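## Task

Carry the tray from the staging bench to the work bench. One adapter in the centrifuge rotor already holds a water blank in its middle hole; place the tray's sample tube (the one whose cap has an orange dot) in the middle hole of the adapter directly across from it, and put the tray's remaining tube into the green rack. Every tube must be pushed fully down and every rotor bucket must hang vertically. A tube touching the floor means failure. The tray's bottles must finish upright inside the tray, and the tray must sit wholly on the work bench with nothing overhanging its edge. Either or both robots may be used. At the end, open the grippers and back away; anything held in place only by a robot is not counted as done. A robot that falls or is left leaning means failure.

## Robot and tools

Robots: two identical Hello Robot Stretch 3 units, r1 and r2. Each has a two-wheel differential base (0.33 m long, 0.34 m wide, passive omni wheel at the rear), a vertical mast with a lift, and one telescoping arm that sticks out to the robot's RIGHT side. The base cannot strafe; to move the gripper forward or back you drive the base. Turning in place pivots about the point between the drive wheels, 0.05 m behind the front edge; with the arm in and wrist folded the swept radius is 0.28 m.

Frames: each robot reports everything in its own base frame (origin on the floor between the drive wheels, x forward, y left, z up). Odometry frame = that base frame at the scene's start. hand_pose is the closed-fingertip point expressed in the base frame; with wrist joints at zero its x axis points up, y back toward the mast, z to the rear. The robots never share a frame, so only images, lidar_m and the depth grids reveal where one robot is relative to the other.

execute_actions(actions, cameras): actions is a list holding one action object or nothing (empty list = just report state and images). The action is keyed by robot name, "r1" and/or "r2"; each robot gets its own object with optional "base", "joints" and "contact_limits". All motions in it start at once. "base" holds exactly one entry: {"translate_m": d}, a relative drive from the base's current spot, metres, -1 to 1, positive forward; or {"rotate_rad": d}, a relative turn in place, radians, -3.2 to 3.2, positive counter-clockwise (left). "joints" holds absolute targets by name: lift_m 0 to 1.1 (arm height); arm_m 0 to 0.52 (extension); wrist_yaw_rad -1.345 to 4.42 (0 along the arm, positive toward the front, 3.0 folded over the base); wrist_pitch_rad -1.57 to 0.451 (0 level, negative tips fingers down); wrist_roll_rad -2.911 to 2.911 (0 fingers side by side); gripper_m -0.089 to 0.179 (bigger is wider; real fingertip gap is 0.007 to 0.025 less, zero under 0.007); head_pan_rad -3.953 to 1.73 (0 forward, positive left, -1.57 along the arm); head_tilt_rad -1.53 to 0.419 (negative down). "contact_limits" takes only arm_m: a motor effort percentage 1 to 100 at which arm motion halts (contact_stop); lower is gentler, too low halts immediately. cameras: list of names from r1_head_camera, r1_nav_camera, r1_wrist_camera, r2_head_camera, r2_nav_camera, r2_wrist_camera, or "all"; omitted/null means all, [] means none. An unknown key or out-of-range number rejects the whole call. Joints, bases or robots left out may keep driving toward earlier targets. An action runs at most 15 s.

wait(seconds 0 to 10): command nothing, let time pass, get the same report. zoom_image(camera, region [x0,y0,x1,y1] pixels, at most 504x504): closer look at that camera's latest full image. finished_scene(scene 1 or 2): ends that scene irreversibly after the last command is held, reports success and gives the next task. Replying with no tool call ends everything.

Result lines: pictures (order of images); joint_positions; base_status and joint_status (done, off_target = resting away from target and possibly still pushing, contact_stop/time_out/torque_fault = target dropped); on_its_own (uncommanded behaviour; "held at" is a held target, not the position); hand_pose; base_odometry (wheel-count only, slip counts as travel; heading -3.142 to 3.142, left positive); turned_by_wheels and turned_by_imu (turn since last result); base_tilt in degrees (forward/right positive, each with a fixed bias up to about 4); motor_effort in percent, positive toward higher joint values, bracketed number = peak in the last action, readings biased and noisy; contact_limits (active, default, maximum). lidar_m: 12 distances in metres, 30-degree sectors starting straight ahead and going counter-clockwise (4th left, 7th behind, 10th right), plane 0.17 m up, range 0.15 to 12, "-" nothing; sees table legs not tops, misses glass and thin legs, own mast/parts may block sectors 5, 6, 9, 10. wrist_depth_mm (45 to 1000) and head_depth_mm (280 to 4000, sideways image): 7x7 median depths from top left. Camera calibration is given per camera (K, distortion, T_world_to_cam from that robot's base frame) and is slightly uncertain.

Gripping: command gripper_m below the object's width to hold it; open at least 0.02 above the touch value to let go. Neither the reading nor done proves a grasp; check images. Over-squeezing triggers a stall guard that weakens the grip.

Speed: full base speed (0.30 m/s, 1.9 rad/s) only with lift_m under 0.30, arm_m under 0.03 and wrist_yaw_rad above 2.54; otherwise 0.10 m/s and 0.63 rad/s.

Hazards: keep the robots apart; once bases touch, even millimetres more of driving counts as a hard press and fails the run. Two robots sharing a load drift up to 2.5 cm per metre apart, which can tip one. Arm and lift stop and go slack on firm contact; base, wrist and head keep pushing. Wrist servos overloaded for seconds switch off for 10 s. Fold or unfold the wrist only with lift_m 0.32 to 0.95, pitch -0.4, roll near 0; with yaw below -0.4 keep pitch at -0.5 or lower. Pushing on something rigid with the gripper above about 0.45 m, pushing again after a contact stop, or driving while holding/hooking something fixed can tip the robot; snagging furniture while reversing is worst. If base_tilt shows a lean, back out in small steps, free the gripper, and if needed drop lift_m to about 0.2. Avoid drops, slips and slams; objects may occasionally be nudged by the environment. Faster robot motion is better.

Each tool is called after "Emit:" as a command line: name --argument value for each argument, lists and objects as JSON in quotes; but a table of rows of numbers goes row by row, as --pt "numbers of a row", without its own name.

## Session

Emit:
execute_actions --actions '[]'

Scene clock: 0.00 s.
r1.base_odometry: x=+0.000 y=+0.000 heading=+0.000 (m, m, rad; r1's odometry frame)
r1.turned_by_wheels: +0.000 (rad since the last result)
r1.turned_by_imu: +0.000 (rad since the last result)
r1.base_tilt: forward=-1.3 right=-1.6 (deg)
r1.lidar_m: 4.20 1.06 0.72 0.67 0.67 0.85 1.83 2.79 1.70 3.29 1.54 2.53
r1.head_depth_mm: 2077 3275 - - - 3330 2265 / 2131 3241 - - - 3316 2231 / 2135 3240 - - - 3261 2229 / 2131 3363 - - - 3199 2205 / 2168 3394 - - - 3177 2203 / 2204 3401 - - - 3104 2193 / 2187 2552 2639 2743 2783 2777 2152
r1.base_status: not commanded
r1.joint_positions: lift_m=+0.498 arm_m=+0.001 wrist_yaw_rad=+2.954 wrist_pitch_rad=-0.513 wrist_roll_rad=+0.012 gripper_m=+0.037 head_pan_rad=-0.011 head_tilt_rad=-0.013
r1.joint_status: not commanded
r1.motor_effort: left_wheel=-1 right_wheel=+0 lift_m=+22 arm_m=+0 wrist_yaw_rad=-1 wrist_pitch_rad=+6 wrist_roll_rad=+0 gripper_m=+0 head_pan_rad=+0 head_tilt_rad=+0 (%)
r1.hand_pose: x=+0.0181 y=+0.0621 z=+0.4900 quat_wxyz=(+0.244, +0.701, +0.114, +0.660) (m; r1's base frame)
r1.wrist_depth_mm: 559 - 620 673 742 768 831 / 623 - 701 735 812 892 915 / 673 737 773 814 916 959 - / 748 796 853 895 939 955 914 / 805 810 - 806 802 792 797 / 705 701 - 695 - 682 678 / 616 602 - 616 603 596 600
r2.base_odometry: x=+0.000 y=+0.000 heading=+0.000 (m, m, rad; r2's odometry frame)
r2.turned_by_wheels: +0.000 (rad since the last result)
r2.turned_by_imu: +0.000 (rad since the last result)
r2.base_tilt: forward=-0.2 right=-0.3 (deg)
r2.lidar_m: 1.65 1.97 2.30 1.00 0.77 0.75 0.80 1.16 4.05 1.71 1.45 3.31
r2.head_depth_mm: 1760 2597 3888 3815 3818 3510 2283 / 1751 2540 - - - 3384 2294 / 1759 2570 - - - 3158 2178 / 1752 2511 - - - 2833 2284 / 1732 2515 - - - 1770 2066 / 1745 2545 - - - 2897 2279 / 1742 2496 - - - 2875 2306
r2.base_status: not commanded
r2.joint_positions: lift_m=+0.505 arm_m=-0.003 wrist_yaw_rad=+3.042 wrist_pitch_rad=-0.514 wrist_roll_rad=-0.004 gripper_m=+0.037 head_pan_rad=+0.012 head_tilt_rad=-0.014
r2.joint_status: not commanded
r2.motor_effort: left_wheel=+0 right_wheel=+1 lift_m=+42 arm_m=+1 wrist_yaw_rad=+1 wrist_pitch_rad=+4 wrist_roll_rad=+0 gripper_m=+0 head_pan_rad=+0 head_tilt_rad=+3 (%)
r2.hand_pose: x=-0.0003 y=+0.0679 z=+0.4963 quat_wxyz=(+0.214, +0.690, +0.146, +0.676) (m; r2's base frame)
r2.wrist_depth_mm: 653 - - - - - - / 676 780 - - - - - / 705 826 - - - - - / 738 906 - - 977 979 963 / 748 846 - 841 841 823 826 / 736 736 - 726 699 716 707 / 653 646 644 654 634 633 628
pictures: r1_head_camera (sideways: a quarter turn clockwise sets it upright), r1_nav_camera (sideways: a quarter turn counterclockwise sets it upright), r1_wrist_camera, r2_head_camera (sideways: a quarter turn clockwise sets it upright), r2_nav_camera (sideways: a quarter turn counterclockwise sets it upright), r2_wrist_camera
Images, in order (width x height): r1_head_camera 896x504, r1_nav_camera 672x504, r1_wrist_camera 644x364, r2_head_camera 896x504, r2_nav_camera 672x504, r2_wrist_camera 644x364.

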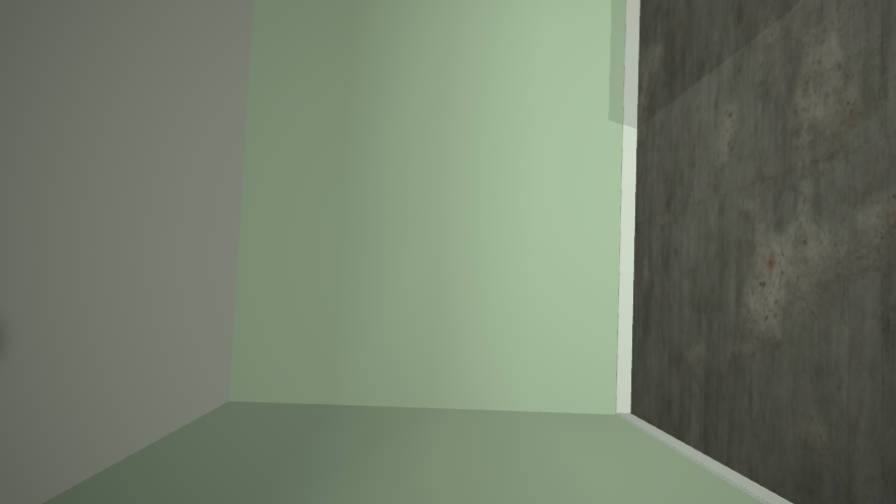

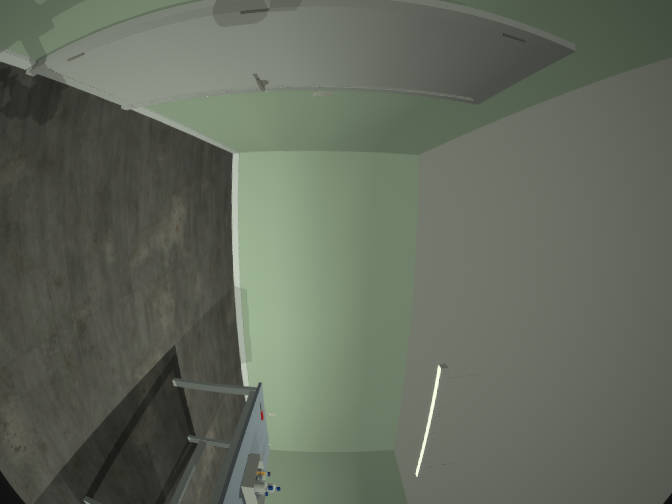

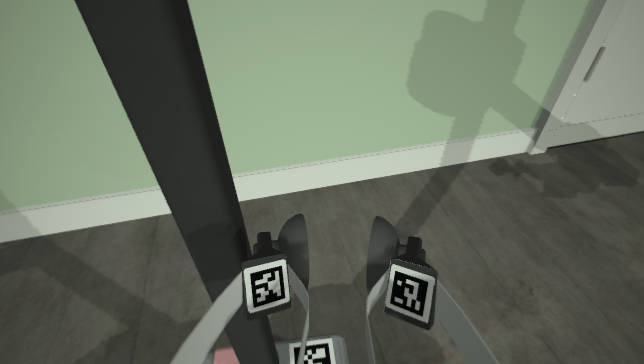

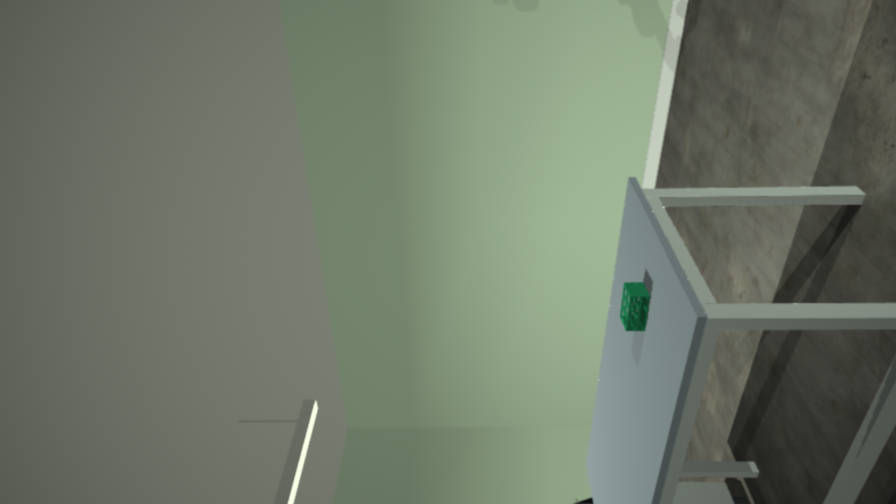

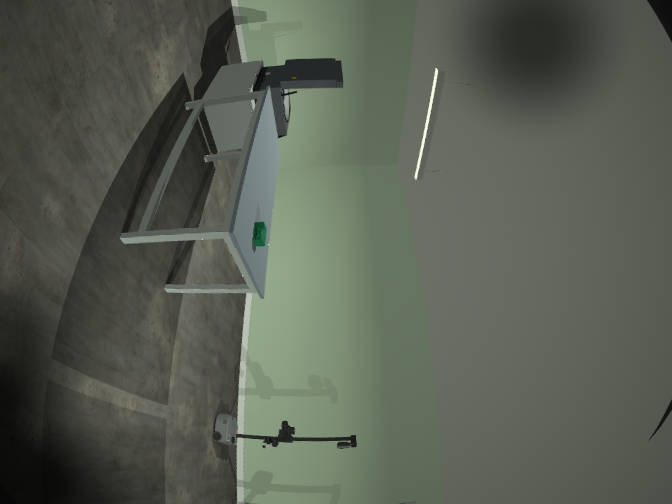

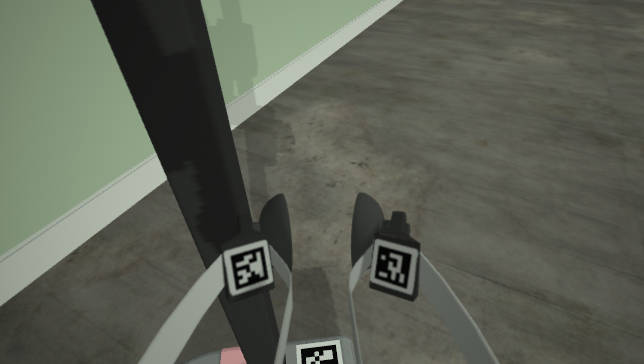

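Emit:
execute_actions --actions '[{"r1":{"joints":{"head_pan_rad":-1.0,"head_tilt_rad":-0.4}},"r2":{"joints":{"head_pan_rad":0.5,"head_tilt_rad":-0.4}}}]' --cameras '["r1_head_camera","r1_nav_camera","r2_head_camera","r2_nav_camera"]'

Emit:
execute_actions --actions '[{"r1":{"joints":{"head_pan_rad":-2.2,"head_tilt_rad":-0.4}},"r2":{"joints":{"head_pan_rad":-1.2,"head_tilt_rad":-0.4}}}]' --cameras '["r1_head_camera","r1_nav_camera","r2_head_camera","r2_nav_camera"]'

Scene clock: 2.23 s.
r1.base_odometry: x=+0.000 y=+0.000 heading=+0.000 (m, m, rad; r1's odometry frame)
r1.turned_by_wheels: +0.000 (rad since the last result)
r1.turned_by_imu: +0.000 (rad since the last result)
r1.base_tilt: forward=-1.5 right=-1.5 (deg)
r1.lidar_m: 4.20 1.06 0.72 0.66 0.67 0.85 1.83 2.80 1.70 3.27 1.54 2.54
r1.head_depth_mm: 3644 3835 - 3298 2275 1762 1433 / 3735 3994 - 3052 2265 1753 1428 / 3887 - - 3039 2262 1739 1420 / - - 2318 1724 2077 1734 1410 / - - 2157 2829 2274 1746 1408 / - - 2039 2982 2226 1720 1403 / - - 2496 3004 2244 1711 1421
r1.base_status: not commanded
r1.joint_positions: lift_m=+0.498 arm_m=+0.001 wrist_yaw_rad=+2.954 wrist_pitch_rad=-0.513 wrist_roll_rad=+0.012 gripper_m=+0.037 head_pan_rad=-0.993 head_tilt_rad=-0.395
r1.joint_status: all done
r1.motor_effort: left_wheel=-1(1) right_wheel=+0(0) lift_m=+22(22) arm_m=+0(0) wrist_yaw_rad=+0(1) wrist_pitch_rad=+6(6) wrist_roll_rad=+0(0) gripper_m=-1(0) head_pan_rad=-5(59) head_tilt_rad=-2(24) (%)
r1.hand_pose: x=+0.0181 y=+0.0621 z=+0.4900 quat_wxyz=(+0.244, +0.701, +0.114, +0.660) (m; r1's base frame)
r1.wrist_depth_mm: 569 - 624 675 731 777 819 / 620 - 713 757 818 882 920 / 686 686 769 812 904 980 - / 747 778 868 943 973 920 933 / 784 806 - 795 824 797 792 / 695 709 - 696 - 679 686 / 622 606 - 630 590 603 599
r2.base_odometry: x=+0.000 y=+0.000 heading=+0.000 (m, m, rad; r2's odometry frame)
r2.turned_by_wheels: +0.000 (rad since the last result)
r2.turned_by_imu: +0.000 (rad since the last result)
r2.base_tilt: forward=-0.2 right=-0.3 (deg)
r2.lidar_m: 1.64 1.98 2.30 1.00 0.77 0.75 0.80 1.15 4.04 1.71 1.46 3.30
r2.head_depth_mm: - - - 1859 2208 1772 1425 / - - - 3038 2429 1789 1423 / - - - 3271 2344 1800 1439 / - - 3161 3163 2455 1796 1425 / - - 3445 3515 2455 1796 1424 / - - - 3759 2449 1784 1410 / 3915 - - 3747 2423 1809 1427
r2.base_status: not commanded
r2.joint_positions: lift_m=+0.505 arm_m=-0.003 wrist_yaw_rad=+3.042 wrist_pitch_rad=-0.514 wrist_roll_rad=-0.004 gripper_m=+0.037 head_pan_rad=+0.493 head_tilt_rad=-0.395
r2.joint_status: all done
r2.motor_effort: left_wheel=+0(0) right_wheel=+1(1) lift_m=+42(42) arm_m=+1(1) wrist_yaw_rad=+0(0) wrist_pitch_rad=+4(5) wrist_roll_rad=+0(0) gripper_m=+0(0) head_pan_rad=+4(43) head_tilt_rad=-2(33) (%)
r2.hand_pose: x=-0.0003 y=+0.0679 z=+0.4963 quat_wxyz=(+0.214, +0.690, +0.146, +0.676) (m; r2's base frame)
r2.wrist_depth_mm: 653 - - - - - - / 673 780 - - - - - / 703 836 - - - - - / 742 902 - 987 - 954 961 / 755 857 - 842 827 812 810 / 734 728 - 720 711 716 706 / 651 643 644 657 627 625 631
pictures: r1_head_camera (sideways: a quarter turn clockwise sets it upright), r1_nav_camera (sideways: a quarter turn counterclockwise sets it upright), r2_head_camera (sideways: a quarter turn clockwise sets it upright), r2_nav_camera (sideways: a quarter turn counterclockwise sets it upright)
camera_calibration (this result's frames):
r1_head_camera: T_world_to_cam=[[-0.278217, 0.338152, -0.899026, 1.19323], [0.803785, 0.594387, -0.0251756, 0.0290688], [0.525856, -0.729628, -0.43717, 0.525444], [0, 0, 0, 1]] pos_world=[0.0323028, -0.0373912, 1.30318]
r1_nav_camera: T_world_to_cam=[[0.217651, -0.281685, 0.934495, -1.17175], [-0.858265, -0.511158, 0.0458182, 0.00353926], [0.464768, -0.812017, -0.353015, 0.419216], [0, 0, 0, 1]] pos_world=[0.0632315, 0.012156, 1.24282]
r2_head_camera: T_world_to_cam=[[-0.310688, -0.166195, -0.93587, 1.24023], [-0.448397, 0.89378, -0.0098629, 0.0148615], [0.838101, 0.416577, -0.352208, 0.413232], [0, 0, 0, 1]] pos_world=[0.045657, 0.0206938, 1.30638]
r2_nav_camera: T_world_to_cam=[[0.348206, 0.144426, 0.926226, -1.16651], [0.434852, -0.900205, -0.0231094, 0.0743821], [0.830456, 0.410818, -0.376261, 0.447053], [0, 0, 0, 1]] pos_world=[0.00258289, 0.0517767, 1.25038]
Images, in order (width x height): r1_head_camera 896x504, r1_nav_camera 672x504, r2_head_camera 896x504, r2_nav_camera 672x504.

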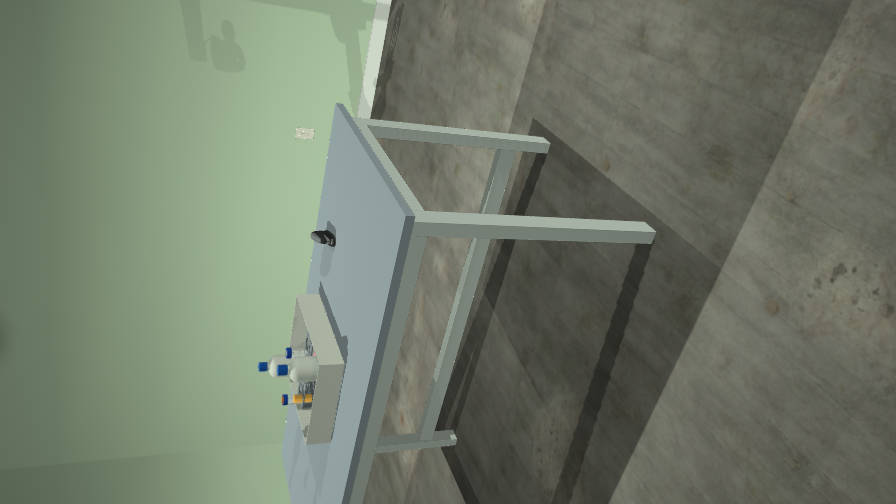

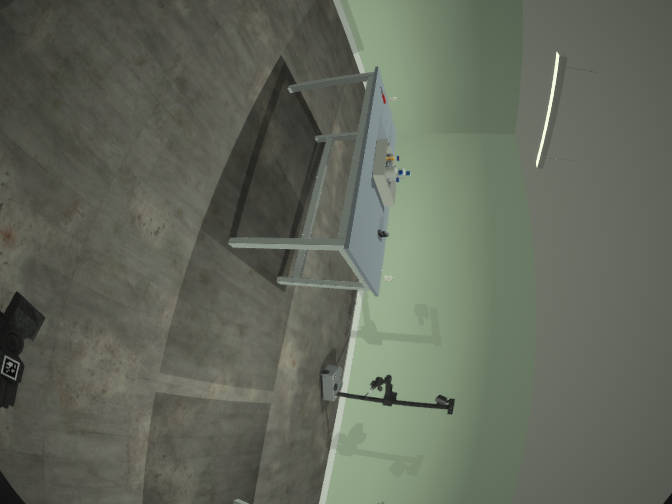

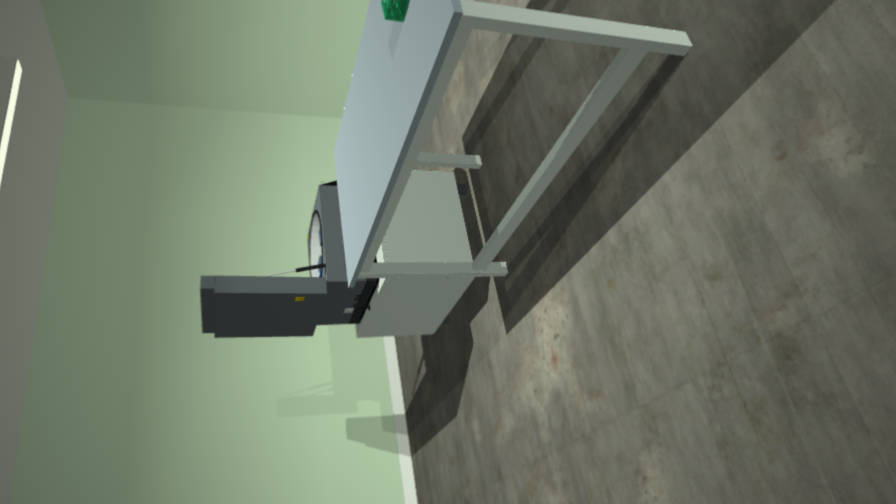

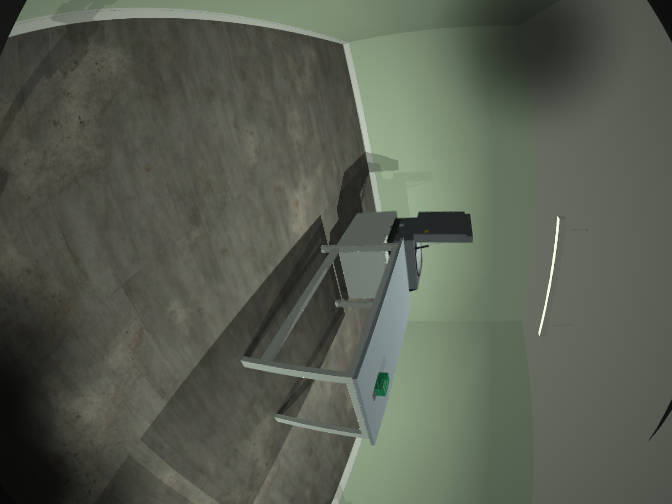

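Scene clock: 3.57 s.
r1.base_odometry: x=+0.000 y=+0.000 heading=+0.000 (m, m, rad; r1's odometry frame)
r1.turned_by_wheels: +0.000 (rad since the last result)
r1.turned_by_imu: +0.000 (rad since the last result)
r1.base_tilt: forward=-1.4 right=-1.5 (deg)
r1.lidar_m: 4.19 1.06 0.72 0.66 0.67 0.85 1.83 2.79 1.70 3.29 1.54 2.53
r1.head_depth_mm: - 3129 2993 3083 2313 1754 1427 / - - 2683 3242 2272 1751 1422 / - - 2328 3049 2268 1763 1408 / - - 2327 2695 2063 1727 1417 / - - 2277 3154 2285 1733 1403 / 3997 - - 3016 2230 1720 1417 / 3672 - - 3162 2228 1723 1408
r1.base_status: not commanded
r1.joint_positions: lift_m=+0.498 arm_m=+0.001 wrist_yaw_rad=+2.954 wrist_pitch_rad=-0.513 wrist_roll_rad=+0.012 gripper_m=+0.037 head_pan_rad=-2.193 head_tilt_rad=-0.395
r1.joint_status: all done
r1.motor_effort: left_wheel=-1(0) right_wheel=+0(0) lift_m=+22(22) arm_m=+0(0) wrist_yaw_rad=+0(1) wrist_pitch_rad=+6(6) wrist_roll_rad=+1(0) gripper_m=+0(1) head_pan_rad=-5(60) head_tilt_rad=-2(3) (%)
r1.hand_pose: x=+0.0181 y=+0.0621 z=+0.4900 quat_wxyz=(+0.244, +0.701, +0.114, +0.660) (m; r1's base frame)
r1.wrist_depth_mm: 563 - 632 669 721 766 830 / 621 - 697 740 790 873 905 / 663 715 787 842 905 964 - / 755 796 880 922 990 936 914 / 804 796 - 806 819 815 779 / 702 715 - 689 - 696 684 / 615 624 - 616 596 595 593
r2.base_odometry: x=+0.000 y=+0.000 heading=+0.000 (m, m, rad; r2's odometry frame)
r2.turned_by_wheels: +0.000 (rad since the last result)
r2.turned_by_imu: +0.000 (rad since the last result)
r2.base_tilt: forward=-0.2 right=-0.2 (deg)
r2.lidar_m: 1.65 1.97 2.31 1.00 0.77 0.75 0.80 1.16 4.05 1.70 1.46 3.30
r2.head_depth_mm: - - - 3236 2359 1798 1428 / - - - 3039 2327 1799 1421 / - - - 2007 2436 1785 1421 / - - - 1859 2389 1804 1426 / 3970 - - 1699 2303 1735 1418 / 3758 3911 - 2060 2303 1785 1422 / 3519 3723 3829 3729 2456 1797 1433
r2.base_status: not commanded
r2.joint_positions: lift_m=+0.505 arm_m=-0.003 wrist_yaw_rad=+3.042 wrist_pitch_rad=-0.514 wrist_roll_rad=-0.004 gripper_m=+0.037 head_pan_rad=-1.193 head_tilt_rad=-0.395
r2.joint_status: all done
r2.motor_effort: left_wheel=+0(0) right_wheel=+1(0) lift_m=+42(42) arm_m=+1(1) wrist_yaw_rad=+0(0) wrist_pitch_rad=+4(4) wrist_roll_rad=+0(0) gripper_m=+0(0) head_pan_rad=-4(60) head_tilt_rad=-2(0) (%)
r2.hand_pose: x=-0.0003 y=+0.0679 z=+0.4963 quat_wxyz=(+0.214, +0.690, +0.146, +0.676) (m; r2's base frame)
r2.wrist_depth_mm: 663 - - - - - - / 678 778 - - - - - / 695 833 - - - - - / 726 897 - 990 960 980 972 / 760 849 - 825 830 825 828 / 738 746 - 716 706 716 713 / 653 656 636 647 636 629 624
pictures: r1_head_camera (sideways: a quarter turn clockwise sets it upright), r1_nav_camera (sideways: a quarter turn counterclockwise sets it upright), r2_head_camera (sideways: a quarter turn clockwise sets it upright), r2_nav_camera (sideways: a quarter turn counterclockwise sets it upright)
camera_calibration (this result's frames):
r1_head_camera: T_world_to_cam=[[0.214519, 0.382064, -0.898893, 1.19005], [0.845252, -0.533776, -0.0251577, 0.0287924], [-0.489419, -0.754394, -0.437446, 0.531996], [0, 0, 0, 1]] pos_world=[-0.0192557, -0.0379713, 1.30317]
r1_nav_camera: T_world_to_cam=[[-0.183842, -0.305163, 0.934386, -1.16915], [-0.787423, 0.614706, 0.0458307, 0.00309085], [-0.588359, -0.727332, -0.353301, 0.426013], [0, 0, 0, 1]] pos_world=[0.0381422, -0.0488294, 1.24281]
r2_head_camera: T_world_to_cam=[[-0.129652, 0.327968, -0.93575, 1.23897], [0.939236, 0.343131, -0.00987236, 0.00640925], [0.317847, -0.880169, -0.352527, 0.416821], [0, 0, 0, 1]] pos_world=[0.0221298, -0.0416674, 1.30637]
r2_nav_camera: T_world_to_cam=[[0.10373, -0.362744, 0.926098, -1.16485], [-0.944072, -0.328929, -0.0230949, 0.0827746], [0.312998, -0.871907, -0.376576, 0.450621], [0, 0, 0, 1]] pos_world=[0.0579325, -0.00241712, 1.25037]
Images, in order (width x height): r1_head_camera 896x504, r1_nav_camera 672x504, r2_head_camera 896x504, r2_nav_camera 672x504.

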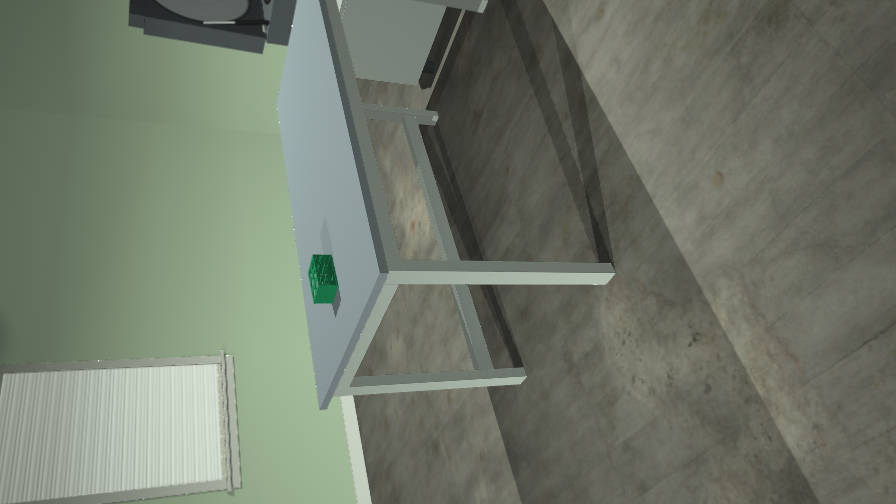

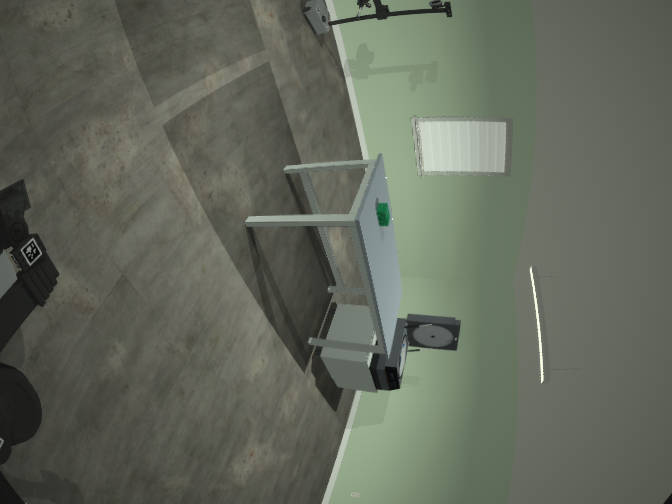

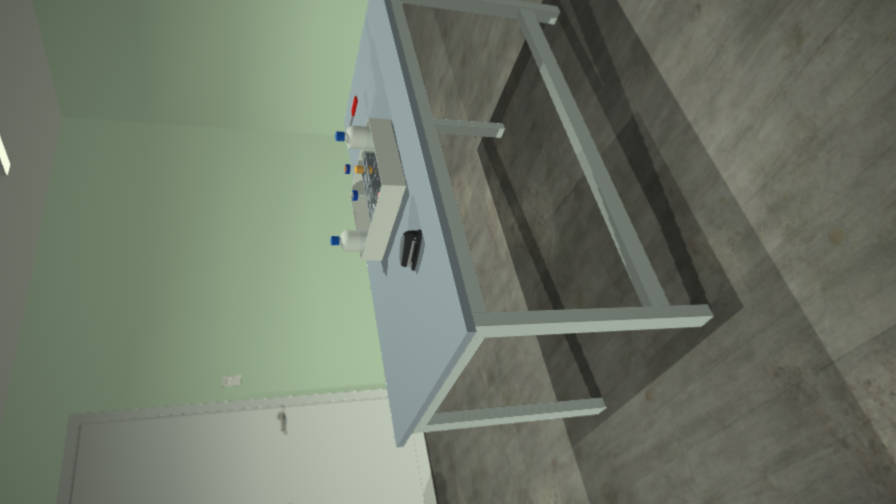

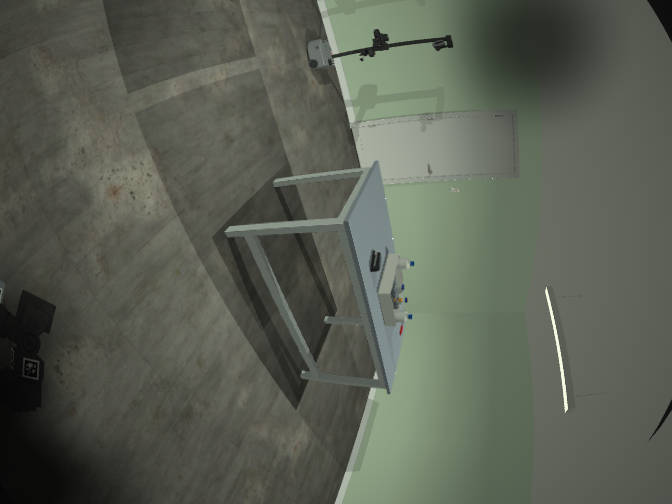

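Emit:
execute_actions --actions '[{"r1":{"base":{"rotate_rad":-0.515},"joints":{"lift_m":0.25,"head_pan_rad":-1.57,"head_tilt_rad":-0.7}},"r2":{"base":{"rotate_rad":-1.618},"joints":{"lift_m":0.25,"head_pan_rad":-1.57,"head_tilt_rad":-0.7}}}]' --cameras '[]'

Emit:
execute_actions --actions '[{"r1":{"base":{"translate_m":0.9}},"r2":{"base":{"translate_m":0.9}}}]' --cameras '[]'

Emit:
execute_actions --actions '[{"r1":{"base":{"translate_m":0.82}},"r2":{"base":{"translate_m":0.74}}}]' --cameras '[]'

Emit:
execute_actions --actions '[{"r1":{"base":{"rotate_rad":0.6}},"r2":{"base":{"rotate_rad":2.595}}}]' --cameras '["r1_head_camera","r1_nav_camera","r2_head_camera","r2_nav_camera"]'

Scene clock: 12.90 s.
r1.base_odometry: x=+0.000 y=+0.000 heading=-0.515 (m, m, rad; r1's odometry frame)
r1.turned_by_wheels: -0.515 (rad since the last result)
r1.turned_by_imu: -0.520 (rad since the last result)
r1.base_tilt: forward=-1.5 right=-1.5 (deg)
r1.lidar_m: 2.53 4.17 1.06 0.71 0.67 0.67 0.86 1.84 2.80 1.70 3.21 1.54
r1.head_depth_mm: 2284 3070 2519 1986 1612 1378 1199 / 2285 2974 2499 1987 1611 1373 1198 / 2284 1709 2359 1975 1614 1378 1196 / - 3127 2501 1975 1625 1376 1199 / 3931 3171 2450 1959 1627 1376 1197 / 3950 3453 2505 1955 1617 1370 1186 / 3654 3400 2503 1973 1613 1373 1191
r1.base_status: done
r1.joint_positions: lift_m=+0.251 arm_m=+0.001 wrist_yaw_rad=+2.954 wrist_pitch_rad=-0.514 wrist_roll_rad=+0.012 gripper_m=+0.037 head_pan_rad=-1.577 head_tilt_rad=-0.691
r1.joint_status: all done
r1.motor_effort: left_wheel=+2(6) right_wheel=-2(5) lift_m=+8(17) arm_m=+0(0) wrist_yaw_rad=+0(0) wrist_pitch_rad=+6(6) wrist_roll_rad=+0(0) gripper_m=+0(0) head_pan_rad=+4(48) head_tilt_rad=-4(20) (%)
r1.hand_pose: x=+0.0181 y=+0.0620 z=+0.2425 quat_wxyz=(+0.244, +0.701, +0.114, +0.660) (m; r1's base frame)
r1.wrist_depth_mm: 512 - 720 881 - - - / 539 - 752 901 954 912 903 / 569 630 718 711 703 707 715 / 555 576 575 571 567 561 574 / 495 501 - 512 495 480 472 / - - - - - 409 408 / - - - - 352 358 361
r2.base_odometry: x=+0.000 y=+0.000 heading=-1.618 (m, m, rad; r2's odometry frame)
r2.turned_by_wheels: -1.618 (rad since the last result)
r2.turned_by_imu: -1.619 (rad since the last result)
r2.base_tilt: forward=-0.2 right=-0.3 (deg)
r2.lidar_m: 1.78 1.46 3.30 1.64 1.87 2.69 1.05 0.78 0.75 0.79 1.10 3.20
r2.head_depth_mm: 611 669 744 835 943 1102 1178 / 642 705 785 889 1032 1208 1180 / 674 747 843 963 1119 1296 1184 / 714 793 898 1034 1234 1353 1180 / 755 852 974 1135 1368 1389 1182 / 803 911 1049 1245 1511 1390 1179 / 862 980 1140 1387 1617 1392 1185
r2.base_status: done
r2.joint_positions: lift_m=+0.250 arm_m=-0.003 wrist_yaw_rad=+3.042 wrist_pitch_rad=-0.516 wrist_roll_rad=-0.004 gripper_m=+0.037 head_pan_rad=-1.563 head_tilt_rad=-0.692
r2.joint_status: all done
r2.motor_effort: left_wheel=+2(10) right_wheel=-3(10) lift_m=+34(35) arm_m=+1(1) wrist_yaw_rad=+0(1) wrist_pitch_rad=+4(5) wrist_roll_rad=+0(0) gripper_m=+0(0) head_pan_rad=-4(35) head_tilt_rad=-4(31) (%)
r2.hand_pose: x=-0.0003 y=+0.0676 z=+0.2416 quat_wxyz=(+0.214, +0.690, +0.147, +0.676) (m; r2's base frame)
r2.wrist_depth_mm: - - - - - - - / 951 900 931 910 894 899 853 / 727 724 708 709 704 699 686 / 595 592 607 580 578 567 556 / 500 521 - - 489 485 483 / - - - - 413 423 420 / - - - - 376 373 368
pictures: none
No camera images: the call's "cameras" was empty. Leave "cameras" out to get every camera's image.

Scene clock: 17.60 s.
r1.base_odometry: x=+0.783 y=-0.443 heading=-0.515 (m, m, rad; r1's odometry frame)
r1.turned_by_wheels: +0.000 (rad since the last result)
r1.turned_by_imu: +0.003 (rad since the last result)
r1.base_tilt: forward=-1.4 right=-1.4 (deg)
r1.lidar_m: 1.63 3.46 1.90 1.26 1.19 1.21 1.54 3.31 1.94 2.29 0.83 1.50
r1.head_depth_mm: - 3136 2436 1982 1616 1382 1191 / - 3499 2517 1965 1628 1383 1201 / 3977 3480 2525 1968 1633 1367 1203 / 3721 3510 2511 1955 1608 1368 1195 / 3522 3427 2514 1982 1608 1384 1197 / 3296 3523 2501 1948 1625 1375 1194 / 3181 3314 2500 1987 1612 1338 1200
r1.base_status: done
r1.joint_positions: lift_m=+0.251 arm_m=+0.001 wrist_yaw_rad=+2.954 wrist_pitch_rad=-0.514 wrist_roll_rad=+0.012 gripper_m=+0.037 head_pan_rad=-1.577 head_tilt_rad=-0.691
r1.joint_status: not commanded
r1.motor_effort: left_wheel=+1(8) right_wheel=-2(4) lift_m=+8(8) arm_m=+0(0) wrist_yaw_rad=-1(1) wrist_pitch_rad=+6(6) wrist_roll_rad=+0(1) gripper_m=+1(1) head_pan_rad=+4(4) head_tilt_rad=-3(3) (%)
r1.hand_pose: x=+0.0181 y=+0.0619 z=+0.2424 quat_wxyz=(+0.244, +0.701, +0.114, +0.660) (m; r1's base frame)
r1.wrist_depth_mm: 871 - - - - - - / 896 - 926 953 913 921 886 / 738 710 706 723 696 692 692 / 582 581 585 569 571 573 564 / 482 505 - 509 495 470 476 / - - - - - 406 415 / - - - - 351 360 359
r2.base_odometry: x=-0.042 y=-0.899 heading=-1.618 (m, m, rad; r2's odometry frame)
r2.turned_by_wheels: +0.000 (rad since the last result)
r2.turned_by_imu: -0.001 (rad since the last result)
r2.base_tilt: forward=-0.2 right=-0.3 (deg)
r2.lidar_m: 1.13 0.84 0.81 3.69 2.21 3.83 1.69 1.26 1.22 1.28 1.77 3.43
r2.head_depth_mm: 1006 1104 1228 1379 1539 1400 1184 / 1053 1167 1302 1464 1619 1398 1185 / 1113 1234 1377 1586 1679 1391 1195 / 1175 1315 1489 1706 1687 1384 1192 / 1244 1394 1600 1855 1685 1388 1184 / 1327 1500 1732 1978 1679 1390 1181 / 1415 1616 1878 2073 1672 1389 1183
r2.base_status: done
r2.joint_positions: lift_m=+0.250 arm_m=-0.003 wrist_yaw_rad=+3.042 wrist_pitch_rad=-0.516 wrist_roll_rad=-0.004 gripper_m=+0.037 head_pan_rad=-1.563 head_tilt_rad=-0.692
r2.joint_status: not commanded
r2.motor_effort: left_wheel=+2(11) right_wheel=-3(8) lift_m=+34(34) arm_m=+1(1) wrist_yaw_rad=+0(1) wrist_pitch_rad=+5(5) wrist_roll_rad=+0(0) gripper_m=+0(1) head_pan_rad=-4(5) head_tilt_rad=-5(4) (%)
r2.hand_pose: x=-0.0003 y=+0.0676 z=+0.2416 quat_wxyz=(+0.214, +0.690, +0.147, +0.676) (m; r2's base frame)
r2.wrist_depth_mm: - - - - - 754 689 / 947 900 925 917 881 886 858 / 736 733 718 711 691 687 685 / 595 592 604 585 577 569 559 / 503 512 - - 490 484 482 / - - - - 413 420 419 / - - - - 374 372 370
pictures: none
No camera images: the call's "cameras" was empty. Leave "cameras" out to get every camera's image.

Scene clock: 22.03 s.
r1.base_odometry: x=+1.497 y=-0.847 heading=-0.515 (m, m, rad; r1's odometry frame)
r1.turned_by_wheels: +0.000 (rad since the last result)
r1.turned_by_imu: +0.003 (rad since the last result)
r1.base_tilt: forward=-1.3 right=-1.5 (deg)
r1.lidar_m: 0.82 2.82 2.67 1.80 1.66 1.68 2.17 2.44 0.73 1.07 1.00 1.01
r1.head_depth_mm: 3906 3479 2504 803 1031 1292 1192 / 3607 3517 1031 801 719 1375 1189 / 3390 3438 1024 805 678 1371 1200 / 3172 3333 1022 803 658 1352 1200 / 3031 3227 1024 804 661 1293 1197 / 2876 3110 983 803 660 571 1189 / 2737 2993 1024 730 646 560 1176
r1.base_status: done
r1.joint_positions: lift_m=+0.251 arm_m=+0.001 wrist_yaw_rad=+2.954 wrist_pitch_rad=-0.515 wrist_roll_rad=+0.012 gripper_m=+0.037 head_pan_rad=-1.577 head_tilt_rad=-0.691
r1.joint_status: not commanded
r1.motor_effort: left_wheel=+1(9) right_wheel=-1(3) lift_m=+8(8) arm_m=+0(0) wrist_yaw_rad=+0(1) wrist_pitch_rad=+6(7) wrist_roll_rad=+1(0) gripper_m=+0(0) head_pan_rad=+4(4) head_tilt_rad=-3(3) (%)
r1.hand_pose: x=+0.0181 y=+0.0619 z=+0.2424 quat_wxyz=(+0.244, +0.701, +0.114, +0.660) (m; r1's base frame)
r1.wrist_depth_mm: - - - - - - - / 969 - 918 948 925 912 926 / 732 720 711 709 694 706 696 / 594 592 569 580 572 566 565 / 491 498 - 507 496 482 471 / - - - - - 410 414 / - - - - 353 366 358
r2.base_odometry: x=-0.077 y=-1.638 heading=-1.618 (m, m, rad; r2's odometry frame)
r2.turned_by_wheels: +0.000 (rad since the last result)
r2.turned_by_imu: +0.000 (rad since the last result)
r2.base_tilt: forward=-0.1 right=-0.2 (deg)
r2.lidar_m: 0.60 0.45 0.43 0.45 0.63 2.47 2.23 1.66 1.61 1.68 2.33 2.80
r2.head_depth_mm: 1327 1466 1622 1816 1677 1395 1188 / 1399 1543 1711 1906 1694 1389 1184 / 1469 1630 1845 2038 1695 1390 1186 / 1556 1730 1982 2117 1694 1392 1188 / 1659 1851 2111 2138 1670 1384 1181 / 1745 1984 2294 2135 1683 1400 1179 / 1871 2152 2488 2124 1682 1394 1187
r2.base_status: done
r2.joint_positions: lift_m=+0.250 arm_m=-0.003 wrist_yaw_rad=+3.042 wrist_pitch_rad=-0.516 wrist_roll_rad=-0.004 gripper_m=+0.037 head_pan_rad=-1.563 head_tilt_rad=-0.692
r2.joint_status: not commanded
r2.motor_effort: left_wheel=+3(10) right_wheel=-3(8) lift_m=+34(35) arm_m=+1(1) wrist_yaw_rad=+0(0) wrist_pitch_rad=+5(5) wrist_roll_rad=+0(0) gripper_m=+0(0) head_pan_rad=-4(4) head_tilt_rad=-4(4) (%)
r2.hand_pose: x=-0.0003 y=+0.0676 z=+0.2416 quat_wxyz=(+0.214, +0.690, +0.147, +0.676) (m; r2's base frame)
r2.wrist_depth_mm: - - - - - - - / 955 913 731 564 505 466 865 / 733 724 711 711 710 632 435 / 598 589 605 583 575 573 558 / 501 518 - - 482 484 478 / - - - - 413 424 419 / - - - - 373 374 369
pictures: none
No camera images: the call's "cameras" was empty. Leave "cameras" out to get every camera's image.

Scene clock: 24.90 s.
r1.base_odometry: x=+1.497 y=-0.847 heading=+0.085 (m, m, rad; r1's odometry frame)
r1.turned_by_wheels: +0.600 (rad since the last result)
r1.turned_by_imu: +0.606 (rad since the last result)
r1.base_tilt: forward=-1.4 right=-1.5 (deg)
r1.lidar_m: 2.82 2.44 1.75 1.66 1.71 2.32 2.44 0.73 1.04 1.00 1.03 0.82
r1.head_depth_mm: 2690 2979 1025 801 660 587 1186 / 2709 2950 1031 758 661 585 1188 / 2728 2963 973 669 657 586 1196 / 2670 2944 983 782 660 586 1189 / 2738 3018 884 785 659 599 1199 / 2733 3065 987 772 657 598 1199 / 2732 3078 1024 804 659 598 1196
r1.base_status: done
r1.joint_positions: lift_m=+0.251 arm_m=+0.001 wrist_yaw_rad=+2.954 wrist_pitch_rad=-0.515 wrist_roll_rad=+0.012 gripper_m=+0.037 head_pan_rad=-1.577 head_tilt_rad=-0.692
r1.joint_status: not commanded
r1.motor_effort: left_wheel=-2(8) right_wheel=+2(7) lift_m=+8(8) arm_m=+0(0) wrist_yaw_rad=+0(1) wrist_pitch_rad=+7(7) wrist_roll_rad=+0(1) gripper_m=+0(1) head_pan_rad=+3(4) head_tilt_rad=-2(4) (%)
r1.hand_pose: x=+0.0181 y=+0.0619 z=+0.2424 quat_wxyz=(+0.244, +0.701, +0.114, +0.660) (m; r1's base frame)
r1.wrist_depth_mm: - - - - - - - / 972 - 965 935 933 926 876 / 736 710 715 739 702 677 703 / 579 583 576 574 569 565 557 / 496 510 - 511 496 472 469 / - - - - - 408 403 / - - - - 356 363 360
r2.base_odometry: x=-0.077 y=-1.638 heading=+0.977 (m, m, rad; r2's odometry frame)
r2.turned_by_wheels: +2.595 (rad since the last result)
r2.turned_by_imu: +2.591 (rad since the last result)
r2.base_tilt: forward=-0.2 right=-0.3 (deg)
r2.lidar_m: 2.47 2.27 1.66 1.60 1.67 2.28 2.80 0.62 0.45 0.43 0.45 0.62
r2.head_depth_mm: 2652 2984 1203 879 692 1333 1184 / 2648 2995 1205 786 691 1329 1194 / 2696 3007 1201 721 693 1322 1187 / 2669 2967 1204 865 690 1325 1179 / 2604 2917 960 843 691 1329 1179 / 2605 2986 1198 875 691 1327 1180 / 2661 2953 1189 874 688 1284 1186
r2.base_status: done
r2.joint_positions: lift_m=+0.250 arm_m=-0.003 wrist_yaw_rad=+3.042 wrist_pitch_rad=-0.516 wrist_roll_rad=-0.004 gripper_m=+0.037 head_pan_rad=-1.563 head_tilt_rad=-0.692
r2.joint_status: not commanded
r2.motor_effort: left_wheel=-2(8) right_wheel=+4(15) lift_m=+34(34) arm_m=+1(1) wrist_yaw_rad=+0(1) wrist_pitch_rad=+5(5) wrist_roll_rad=+0(0) gripper_m=+0(1) head_pan_rad=-4(4) head_tilt_rad=-4(4) (%)
r2.hand_pose: x=-0.0003 y=+0.0676 z=+0.2416 quat_wxyz=(+0.214, +0.690, +0.147, +0.676) (m; r2's base frame)
r2.wrist_depth_mm: - - - - - - - / 952 916 918 910 891 887 874 / 736 728 722 709 698 696 680 / 596 588 605 580 576 570 561 / 504 517 - - 490 480 480 / - - - - 413 418 420 / - - - - 373 370 371
pictures: r1_head_camera (sideways: a quarter turn clockwise sets it upright), r1_nav_camera (sideways: a quarter turn counterclockwise sets it upright), r2_head_camera (sideways: a quarter turn clockwise sets it upright), r2_nav_camera (sideways: a quarter turn counterclockwise sets it upright)
camera_calibration (this result's frames):
r1_head_camera: T_world_to_cam=[[-0.0441406, 0.679626, -0.732229, 0.974329], [0.998327, 0.0574027, -0.00690266, 0.0040864], [0.0373407, -0.731309, -0.681023, 0.845676], [0, 0, 0, 1]] pos_world=[0.00734973, -0.0439638, 1.28939]
r1_nav_camera: T_world_to_cam=[[0.02467, -0.613027, 0.789676, -0.981695], [-0.997942, 0.0316696, 0.0557615, -0.00853401], [-0.0591921, -0.789427, -0.610984, 0.758072], [0, 0, 0, 1]] pos_world=[0.0605738, -0.00309321, 1.23887]
r2_head_camera: T_world_to_cam=[[-0.00400092, 0.610924, -0.791679, 1.0503], [0.999714, -0.01621, -0.0175612, 0.0160451], [-0.0235617, -0.791523, -0.610685, 0.754809], [0, 0, 0, 1]] pos_world=[0.00594628, -0.0439445, 1.29273]
r2_nav_camera: T_world_to_cam=[[-0.0327842, -0.630134, 0.775794, -0.968012], [-0.999146, 0.0401864, -0.00958158, 0.0655114], [-0.0251387, -0.775446, -0.630913, 0.783606], [0, 0, 0, 1]] pos_world=[0.0534189, -0.0049655, 1.24599]
Images, in order (width x height): r1_head_camera 896x504, r1_nav_camera 672x504, r2_head_camera 896x504, r2_nav_camera 672x504.

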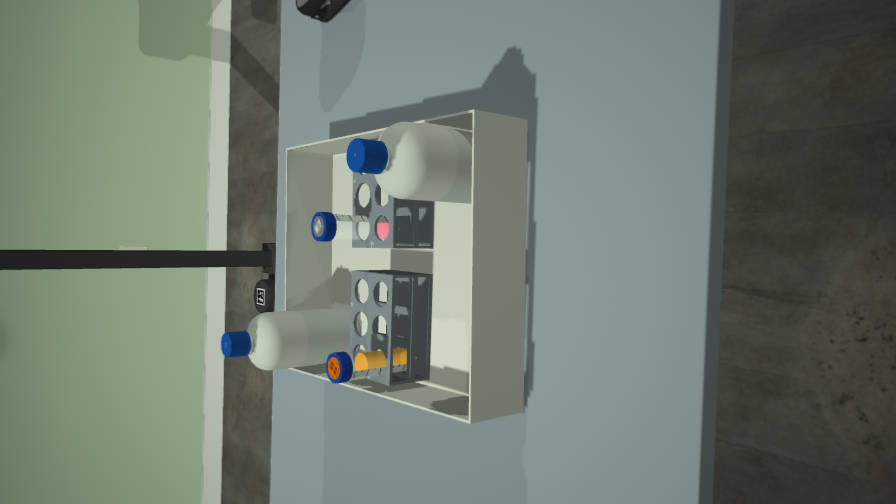

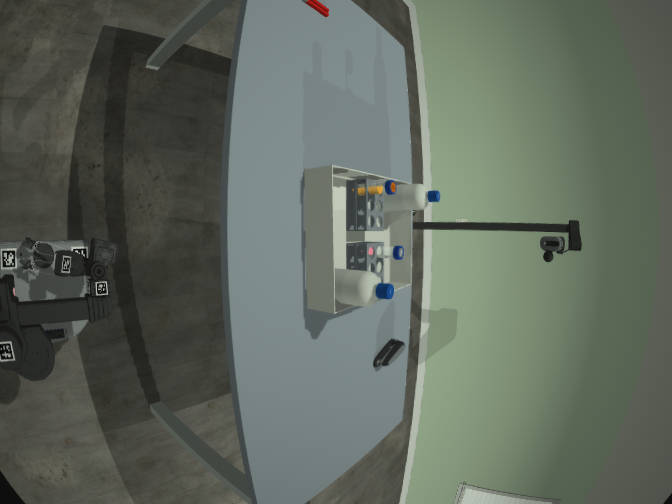

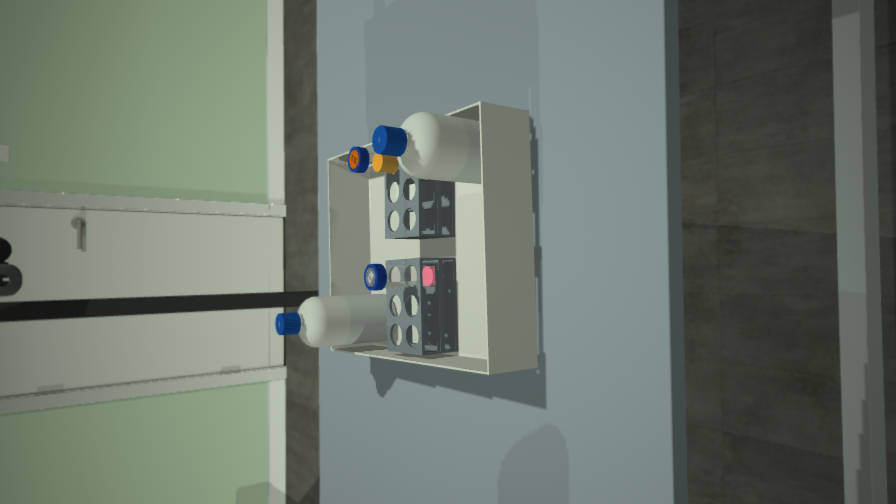

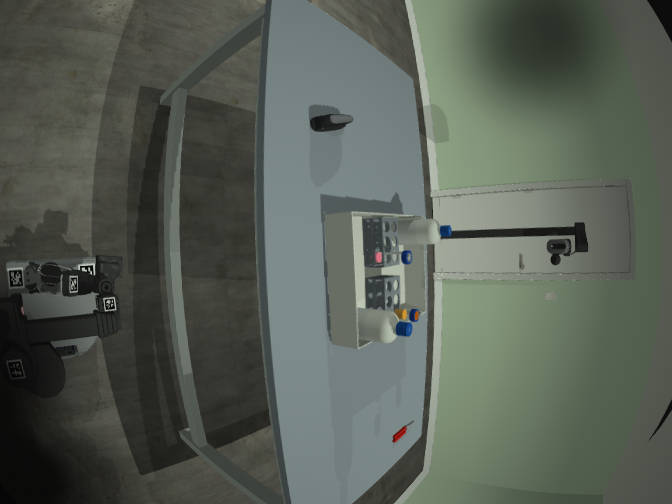

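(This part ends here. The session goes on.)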